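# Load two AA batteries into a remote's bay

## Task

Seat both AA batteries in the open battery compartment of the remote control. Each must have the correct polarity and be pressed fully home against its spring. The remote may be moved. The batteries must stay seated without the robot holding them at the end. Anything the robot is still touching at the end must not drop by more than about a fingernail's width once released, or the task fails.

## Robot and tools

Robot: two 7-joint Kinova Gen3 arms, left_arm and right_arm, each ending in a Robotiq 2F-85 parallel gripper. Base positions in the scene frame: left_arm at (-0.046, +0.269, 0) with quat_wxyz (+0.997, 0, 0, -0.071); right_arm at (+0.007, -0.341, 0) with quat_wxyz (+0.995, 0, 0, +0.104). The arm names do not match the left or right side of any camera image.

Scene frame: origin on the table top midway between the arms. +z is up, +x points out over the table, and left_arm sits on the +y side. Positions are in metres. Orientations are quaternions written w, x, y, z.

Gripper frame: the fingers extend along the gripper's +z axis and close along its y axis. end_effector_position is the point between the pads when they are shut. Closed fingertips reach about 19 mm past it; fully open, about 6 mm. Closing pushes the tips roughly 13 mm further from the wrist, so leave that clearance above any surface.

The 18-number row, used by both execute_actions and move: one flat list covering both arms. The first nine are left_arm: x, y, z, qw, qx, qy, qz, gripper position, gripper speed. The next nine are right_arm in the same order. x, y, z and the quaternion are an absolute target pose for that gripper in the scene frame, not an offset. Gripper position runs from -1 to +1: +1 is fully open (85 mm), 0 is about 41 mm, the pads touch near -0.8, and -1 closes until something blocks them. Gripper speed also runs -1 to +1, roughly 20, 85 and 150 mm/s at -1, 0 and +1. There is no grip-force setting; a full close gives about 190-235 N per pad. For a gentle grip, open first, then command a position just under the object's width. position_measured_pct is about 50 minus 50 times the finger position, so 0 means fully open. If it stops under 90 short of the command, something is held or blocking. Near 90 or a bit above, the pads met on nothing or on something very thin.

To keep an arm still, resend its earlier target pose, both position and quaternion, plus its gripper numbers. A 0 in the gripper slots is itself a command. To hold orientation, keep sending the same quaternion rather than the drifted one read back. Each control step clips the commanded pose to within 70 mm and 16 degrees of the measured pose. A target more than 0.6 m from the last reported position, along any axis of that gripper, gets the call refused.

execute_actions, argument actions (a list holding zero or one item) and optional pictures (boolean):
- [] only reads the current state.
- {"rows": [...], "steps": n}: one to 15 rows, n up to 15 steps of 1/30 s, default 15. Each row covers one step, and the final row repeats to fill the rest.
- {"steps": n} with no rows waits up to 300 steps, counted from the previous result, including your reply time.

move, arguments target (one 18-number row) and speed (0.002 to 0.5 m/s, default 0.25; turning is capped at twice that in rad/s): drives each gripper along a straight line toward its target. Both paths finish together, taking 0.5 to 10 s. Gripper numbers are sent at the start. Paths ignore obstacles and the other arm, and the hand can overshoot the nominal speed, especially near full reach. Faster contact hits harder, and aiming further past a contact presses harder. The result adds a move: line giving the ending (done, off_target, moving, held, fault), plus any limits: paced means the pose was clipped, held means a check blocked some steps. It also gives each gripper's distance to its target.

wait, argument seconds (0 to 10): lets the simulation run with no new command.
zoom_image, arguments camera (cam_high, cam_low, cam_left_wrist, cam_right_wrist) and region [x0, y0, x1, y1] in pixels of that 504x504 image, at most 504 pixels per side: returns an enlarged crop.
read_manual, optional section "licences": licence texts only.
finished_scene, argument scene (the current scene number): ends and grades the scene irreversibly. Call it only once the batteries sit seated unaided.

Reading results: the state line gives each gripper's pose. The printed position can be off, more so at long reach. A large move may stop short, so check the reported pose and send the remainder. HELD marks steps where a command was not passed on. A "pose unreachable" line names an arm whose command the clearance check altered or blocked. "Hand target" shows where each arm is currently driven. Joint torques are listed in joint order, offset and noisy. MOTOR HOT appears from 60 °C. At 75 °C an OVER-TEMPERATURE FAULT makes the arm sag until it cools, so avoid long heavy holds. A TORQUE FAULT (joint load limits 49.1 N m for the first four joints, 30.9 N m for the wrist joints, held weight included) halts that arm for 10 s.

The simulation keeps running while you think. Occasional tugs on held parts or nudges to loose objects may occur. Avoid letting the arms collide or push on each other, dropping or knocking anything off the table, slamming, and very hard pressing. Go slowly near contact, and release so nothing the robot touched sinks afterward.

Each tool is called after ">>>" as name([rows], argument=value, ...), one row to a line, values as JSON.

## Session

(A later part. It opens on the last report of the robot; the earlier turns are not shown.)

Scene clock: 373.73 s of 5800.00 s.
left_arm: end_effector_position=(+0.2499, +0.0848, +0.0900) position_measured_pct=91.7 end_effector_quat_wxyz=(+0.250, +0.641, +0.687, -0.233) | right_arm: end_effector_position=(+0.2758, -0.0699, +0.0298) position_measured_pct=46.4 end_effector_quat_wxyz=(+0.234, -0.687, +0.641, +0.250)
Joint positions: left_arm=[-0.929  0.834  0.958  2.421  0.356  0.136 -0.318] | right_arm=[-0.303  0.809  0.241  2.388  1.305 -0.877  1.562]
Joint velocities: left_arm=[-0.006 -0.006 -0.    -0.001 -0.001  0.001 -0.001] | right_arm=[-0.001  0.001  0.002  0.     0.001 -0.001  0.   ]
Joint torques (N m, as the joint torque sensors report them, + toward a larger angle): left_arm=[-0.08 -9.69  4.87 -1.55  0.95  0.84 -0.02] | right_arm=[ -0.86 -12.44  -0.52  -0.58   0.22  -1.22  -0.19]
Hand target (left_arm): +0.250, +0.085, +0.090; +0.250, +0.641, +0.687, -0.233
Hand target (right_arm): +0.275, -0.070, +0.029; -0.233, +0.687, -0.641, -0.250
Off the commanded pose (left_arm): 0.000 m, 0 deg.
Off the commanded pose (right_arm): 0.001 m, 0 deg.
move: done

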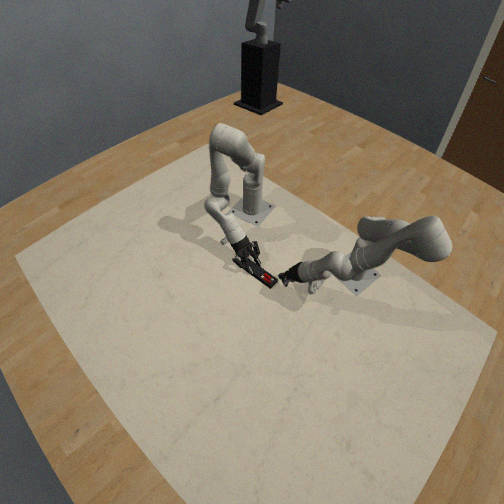

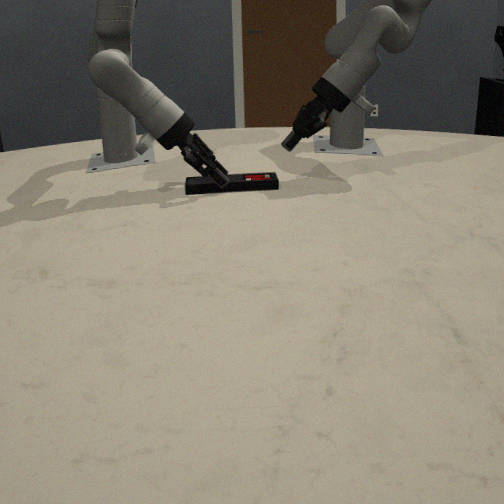

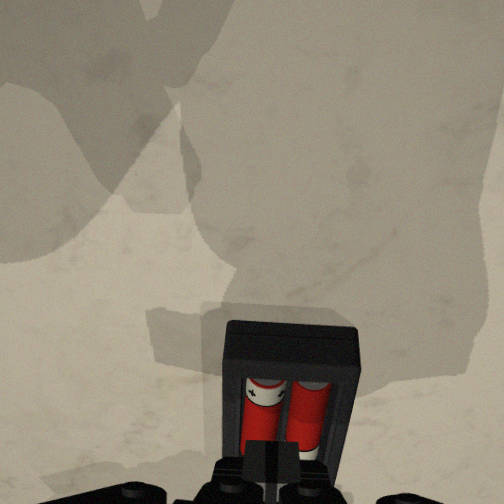

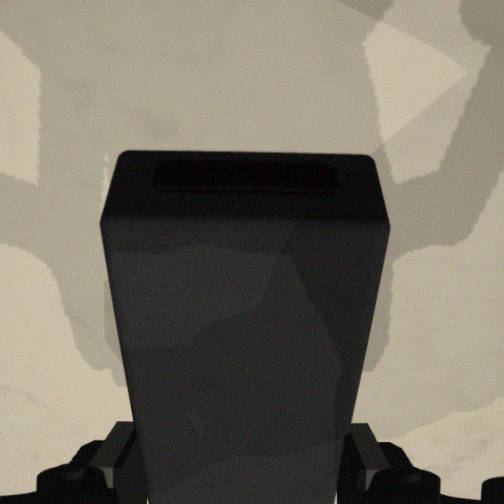

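>>> move(target=[0.25,0.085,0.09,0.25,0.641,0.687,-0.233,-1,0,0.275,-0.07,0.029,0.233,-0.687,0.641,0.25,0.7,0])

>>> move(target=[0.25,0.055,0.12,0.25,0.641,0.687,-0.233,-1,0,0.275,-0.13,0.10,0.233,-0.687,0.641,0.25,0.7,0], speed=0.15)

>>> zoom_image(camera="cam_low", region=[230, 160, 290, 200])

>>> zoom_image(camera="cam_left_wrist", region=[150, 200, 400, 450])

Scene clock: 385.03 s of 5800.00 s.
left_arm: end_effector_position=(+0.2500, +0.0850, +0.0900) position_measured_pct=91.7 end_effector_quat_wxyz=(+0.250, +0.641, +0.687, -0.233) | right_arm: end_effector_position=(+0.2750, -0.0700, +0.0290) position_measured_pct=15.1 end_effector_quat_wxyz=(+0.233, -0.687, +0.641, +0.250)
Joint positions: left_arm=[-0.929  0.833  0.958  2.421  0.357  0.136 -0.318] | right_arm=[-0.304  0.811  0.241  2.388  1.305 -0.876  1.562]
Joint velocities: left_arm=[ 0.001  0.    -0.     0.001  0.002 -0.001  0.002] | right_arm=[ 0.001  0.     0.    -0.    -0.     0.001 -0.   ]
Joint torques (N m, as the joint torque sensors report them, + toward a larger angle): left_arm=[ 0.37 -9.81  4.72 -1.03  0.66  0.66 -0.01] | right_arm=[  0.02 -14.19  -0.54  -0.45   0.11  -1.57  -0.35]
Hand target (left_arm): +0.250, +0.085, +0.090; +0.250, +0.641, +0.687, -0.233
Hand target (right_arm): +0.275, -0.070, +0.029; -0.233, +0.687, -0.641, -0.250
Off the commanded pose (left_arm): 0.000 m, 0 deg.
Off the commanded pose (right_arm): 0.000 m, 0 deg.
After step 90, 7.57 s passed at rest.
move: done

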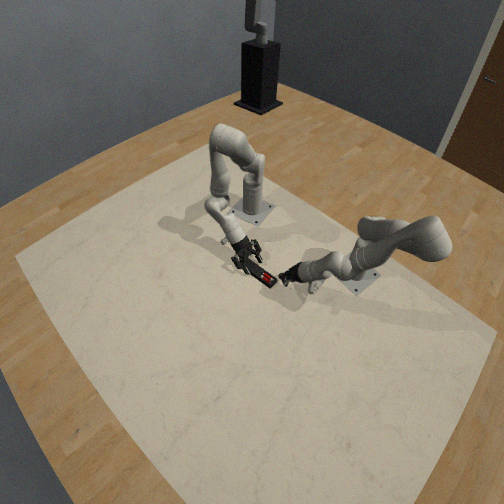

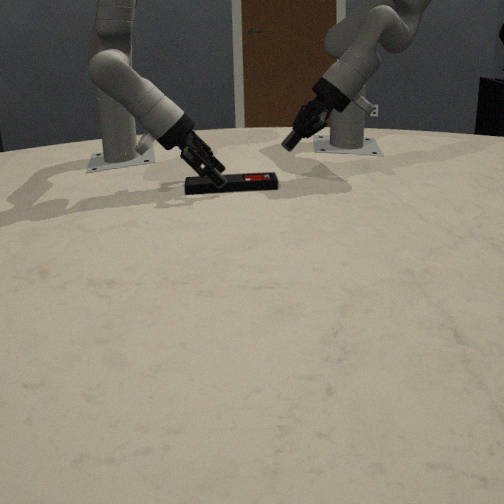

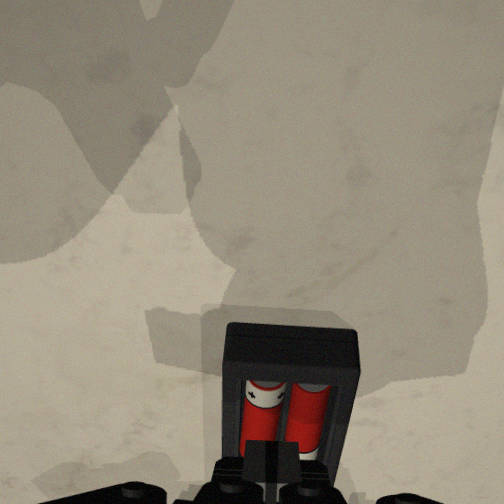

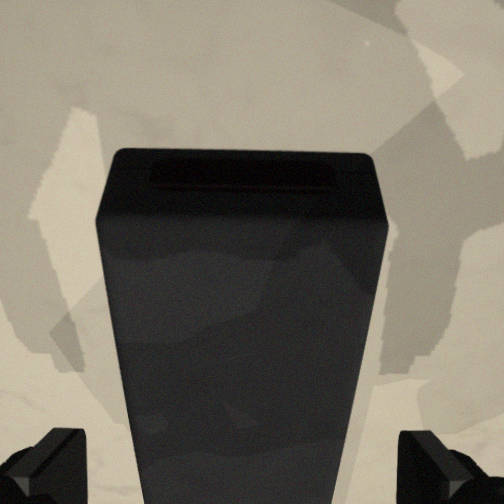

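Scene clock: 386.17 s of 5800.00 s.
left_arm: end_effector_position=(+0.2502, +0.0551, +0.1200) position_measured_pct=91.7 end_effector_quat_wxyz=(+0.250, +0.641, +0.687, -0.233) | right_arm: end_effector_position=(+0.2752, -0.1303, +0.0998) position_measured_pct=15.1 end_effector_quat_wxyz=(+0.232, -0.687, +0.641, +0.250)
Joint positions: left_arm=[-0.877  0.736  1.028  2.402  0.428  0.174 -0.24 ] | right_arm=[-0.183  0.57   0.352  2.403  1.714 -0.896  1.311]
Joint velocities: left_arm=[ 0.001 -0.003  0.    -0.001 -0.001  0.001  0.001] | right_arm=[ 0.    -0.006  0.003 -0.001  0.003 -0.001 -0.003]
Joint torques (N m, as the joint torque sensors report them, + toward a larger angle): left_arm=[ 0.21 -9.04  4.52 -2.17  0.92  0.58  0.14] | right_arm=[ -0.08 -11.76   0.17  -2.43  -0.34  -2.04  -0.34]
Hand target (left_arm): +0.250, +0.055, +0.120; +0.250, +0.641, +0.687, -0.233
Hand target (right_arm): +0.275, -0.130, +0.100; -0.233, +0.687, -0.641, -0.250
Off the commanded pose (left_arm): 0.000 m, 0 deg.
Off the commanded pose (right_arm): 0.000 m, 0 deg.
move: done

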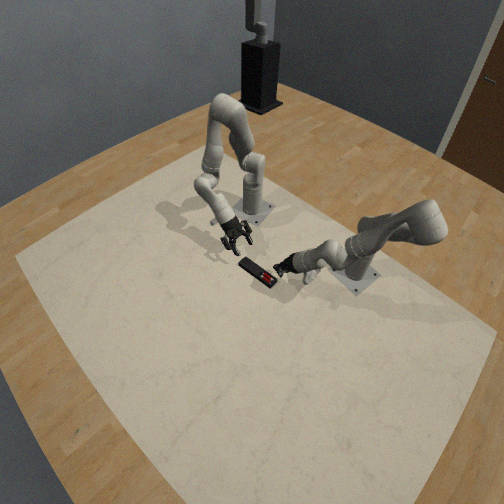

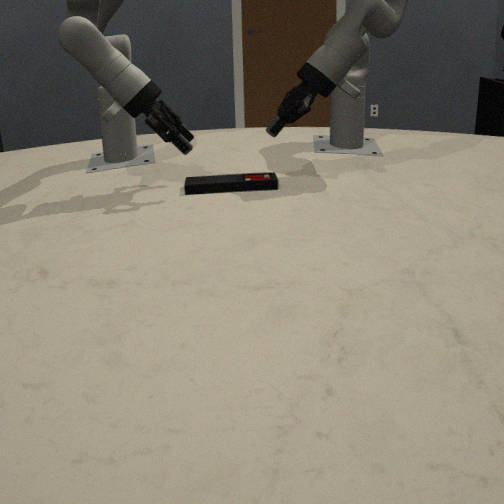

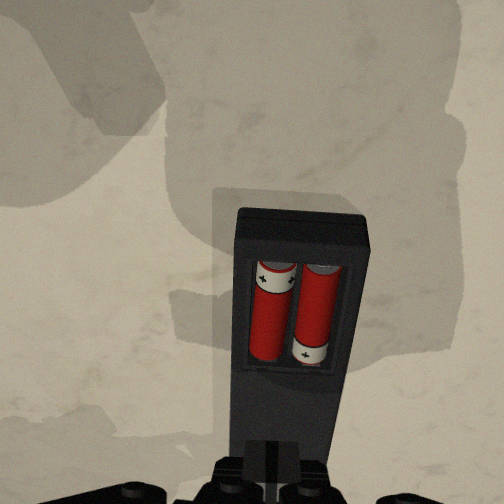

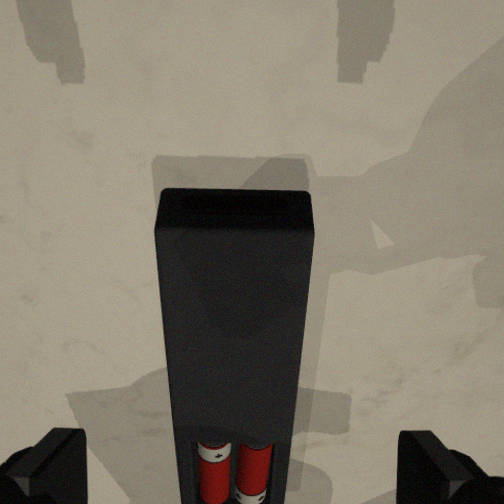

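Region (230, 160, 290, 200) of cam_low's 504x504 image, scaled by 8.400, with more detail than that image has.

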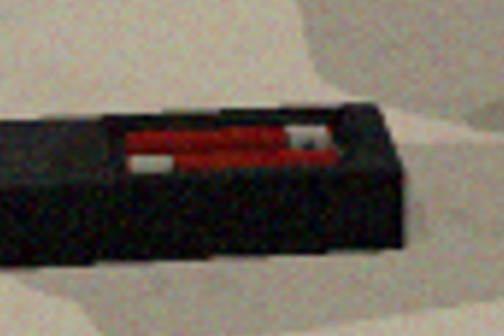

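Region (150, 200, 400, 450) of cam_left_wrist's 504x504 image, scaled by 2.016.

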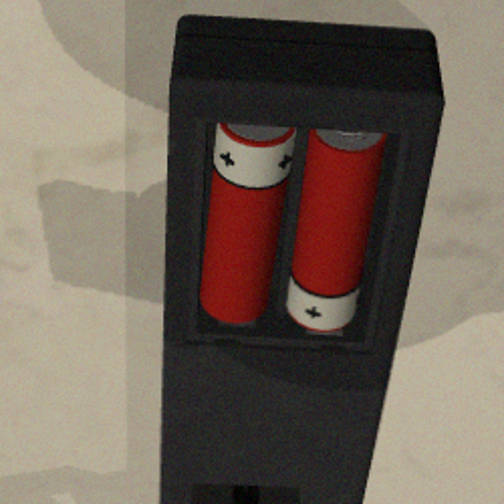

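>>> move(target=[0.251,0.043,0.048,0.25,0.641,0.687,-0.233,-1,0,0.275,-0.13,0.10,0.233,-0.687,0.641,0.25,0.7,0], speed=0.08)

>>> move(target=[0.251,0.043,0.035,0.25,0.641,0.687,-0.233,-1,0,0.275,-0.13,0.10,0.233,-0.687,0.641,0.25,0.7,0], speed=0.01)

>>> move(target=[0.25,0.055,0.12,0.25,0.641,0.687,-0.233,-1,0,0.275,-0.13,0.10,0.233,-0.687,0.641,0.25,0.7,0], speed=0.12)

>>> zoom_image(camera="cam_left_wrist", region=[150, 200, 400, 450])

Scene clock: 398.07 s of 5800.00 s.
left_arm: end_effector_position=(+0.2511, +0.0431, +0.0481) position_measured_pct=91.7 end_effector_quat_wxyz=(+0.250, +0.641, +0.687, -0.233) | right_arm: end_effector_position=(+0.2750, -0.1300, +0.1000) position_measured_pct=15.1 end_effector_quat_wxyz=(+0.233, -0.687, +0.641, +0.250)
Joint positions: left_arm=[-0.749  1.001  0.916  2.426  0.366 -0.099 -0.309] | right_arm=[-0.183  0.57   0.352  2.404  1.712 -0.897  1.313]
Joint velocities: left_arm=[ 0.005  0.011 -0.     0.    -0.002 -0.003  0.   ] | right_arm=[ 0.    -0.002 -0.     0.     0.    -0.     0.   ]
Joint torques (N m, as the joint torque sensors report them, + toward a larger angle): left_arm=[  0.1  -11.11   5.57   0.06   0.14   0.56  -0.03] | right_arm=[  0.11 -11.99   0.07  -2.06  -0.15  -1.68  -0.16]
Hand target (left_arm): +0.251, +0.043, +0.048; +0.250, +0.641, +0.687, -0.233
Hand target (right_arm): +0.275, -0.130, +0.100; -0.233, +0.687, -0.641, -0.250
Off the commanded pose (left_arm): 0.000 m, 0 deg.
Off the commanded pose (right_arm): 0.000 m, 0 deg.
After step 90, 7.60 s passed at rest.
move: done

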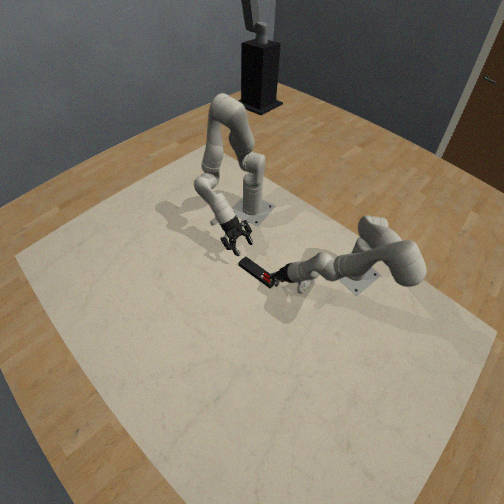

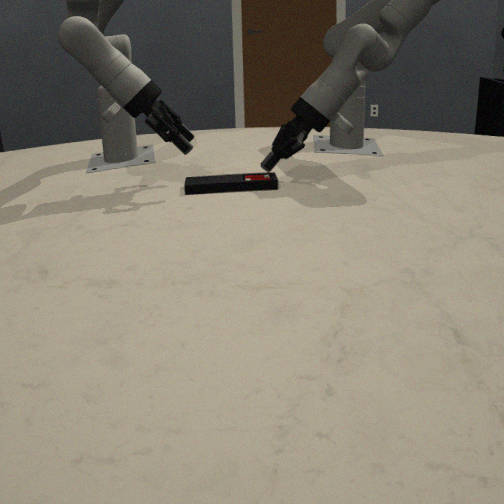

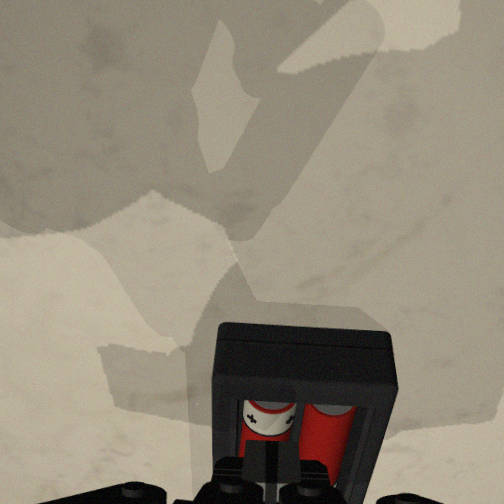

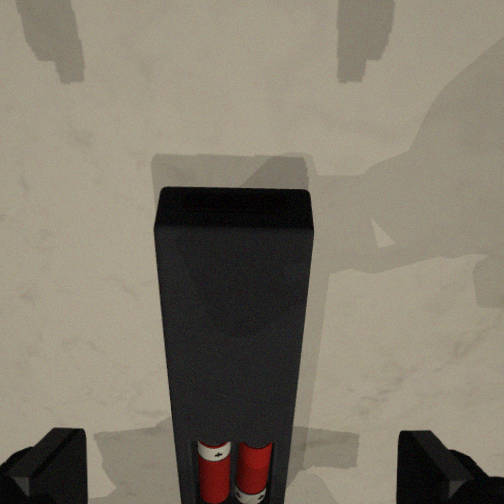

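Scene clock: 399.60 s of 5800.00 s.
left_arm: end_effector_position=(+0.2509, +0.0420, +0.0386) position_measured_pct=91.7 end_effector_quat_wxyz=(+0.253, +0.643, +0.684, -0.233) | right_arm: end_effector_position=(+0.2750, -0.1300, +0.1000) position_measured_pct=15.1 end_effector_quat_wxyz=(+0.233, -0.687, +0.641, +0.250)
Joint positions: left_arm=[-0.744  1.041  0.905  2.426  0.347 -0.132 -0.323] | right_arm=[-0.183  0.57   0.352  2.404  1.712 -0.897  1.313]
Joint velocities: left_arm=[ 0.     0.001  0.     0.    -0.004 -0.001  0.001] | right_arm=[ 0.001 -0.    -0.     0.     0.     0.001  0.   ]
Joint torques (N m, as the joint torque sensors report them, + toward a larger angle): left_arm=[ 2.95 -6.04 -0.9  -1.45  0.38 -0.95  0.23] | right_arm=[  0.04 -12.    -0.01  -2.24  -0.08  -1.6   -0.33]
Hand target (left_arm): +0.251, +0.043, +0.035; +0.250, +0.641, +0.687, -0.233
Hand target (right_arm): +0.275, -0.130, +0.100; -0.233, +0.687, -0.641, -0.250
Off the commanded pose (left_arm): 0.004 m, 0 deg.
Off the commanded pose (right_arm): 0.000 m, 0 deg.
move: off_target (left_arm)

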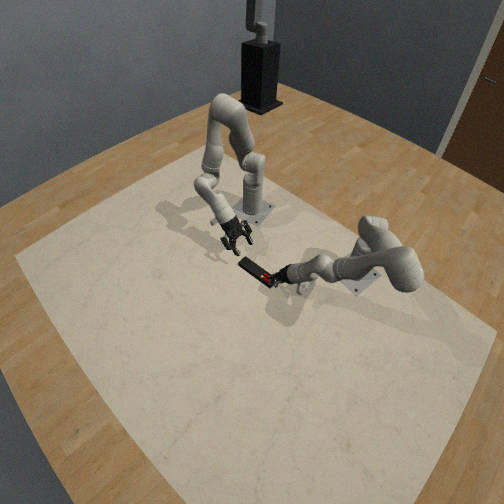

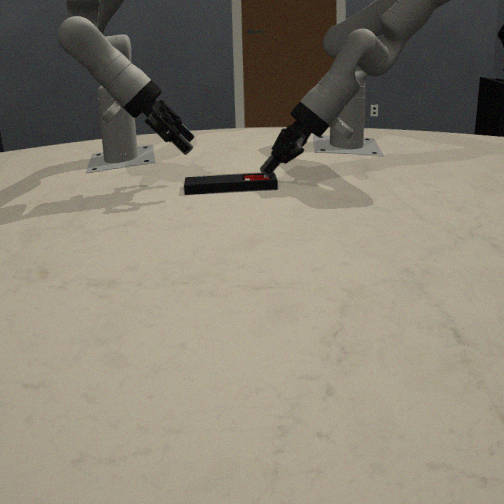

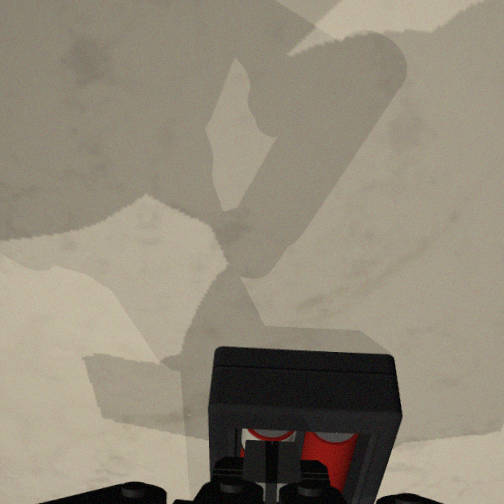

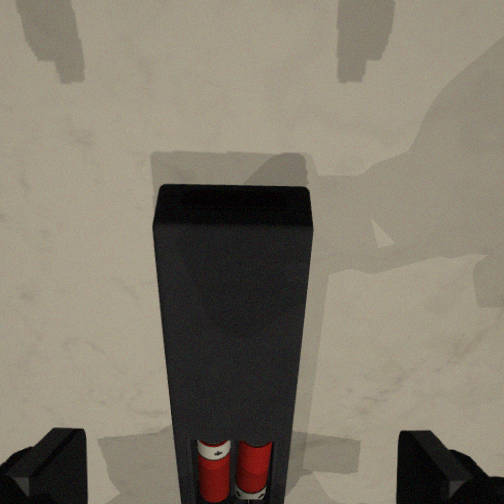

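Scene clock: 400.80 s of 5800.00 s.
left_arm: end_effector_position=(+0.2500, +0.0550, +0.1200) position_measured_pct=91.7 end_effector_quat_wxyz=(+0.250, +0.641, +0.687, -0.233) | right_arm: end_effector_position=(+0.2750, -0.1300, +0.1000) position_measured_pct=15.1 end_effector_quat_wxyz=(+0.233, -0.687, +0.641, +0.250)
Joint positions: left_arm=[-0.876  0.737  1.028  2.402  0.427  0.175 -0.24 ] | right_arm=[-0.183  0.57   0.352  2.404  1.712 -0.897  1.313]
Joint velocities: left_arm=[-0.005 -0.009  0.    -0.     0.001  0.003  0.002] | right_arm=[ 0.001 -0.     0.    -0.    -0.001  0.    -0.001]
Joint torques (N m, as the joint torque sensors report them, + toward a larger angle): left_arm=[ 0.43 -8.91  4.49 -2.65  0.63  0.36  0.34] | right_arm=[ -0.09 -11.72  -0.09  -2.37  -0.19  -1.63  -0.21]
Hand target (left_arm): +0.250, +0.055, +0.120; +0.250, +0.641, +0.687, -0.233
Hand target (right_arm): +0.275, -0.130, +0.100; -0.233, +0.687, -0.641, -0.250
Off the commanded pose (left_arm): 0.000 m, 0 deg.
Off the commanded pose (right_arm): 0.000 m, 0 deg.
move: done

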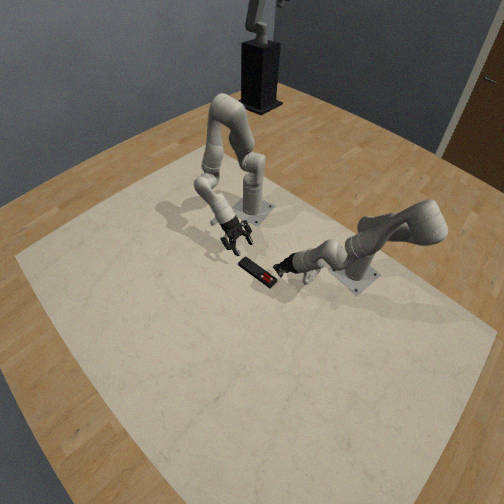

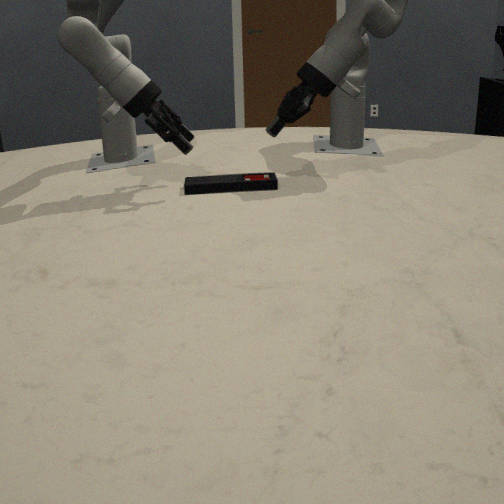

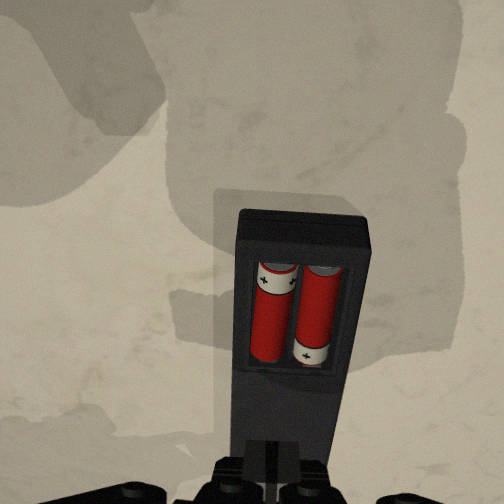

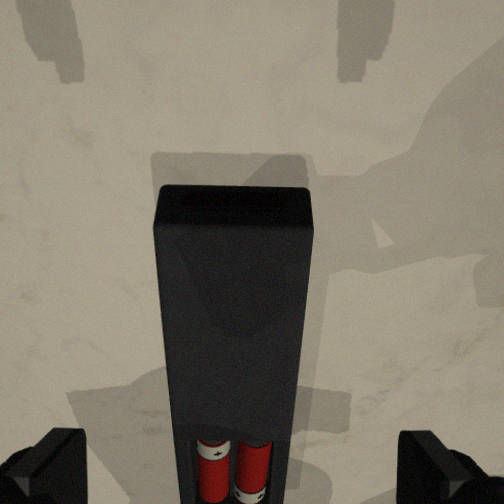

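Region (150, 200, 400, 450) of cam_left_wrist's 504x504 image, scaled by 2.016.

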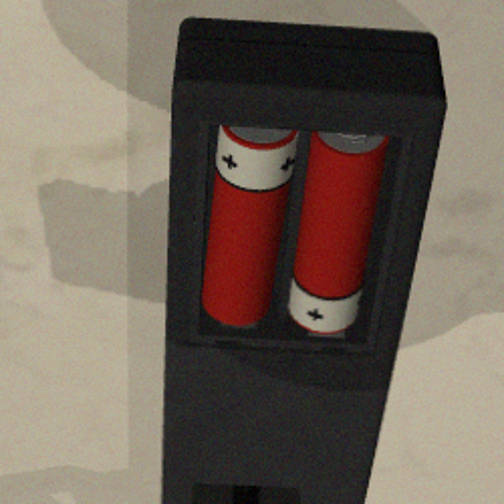

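>>> finished_scene(scene=2)

The scene is finished: the task was done.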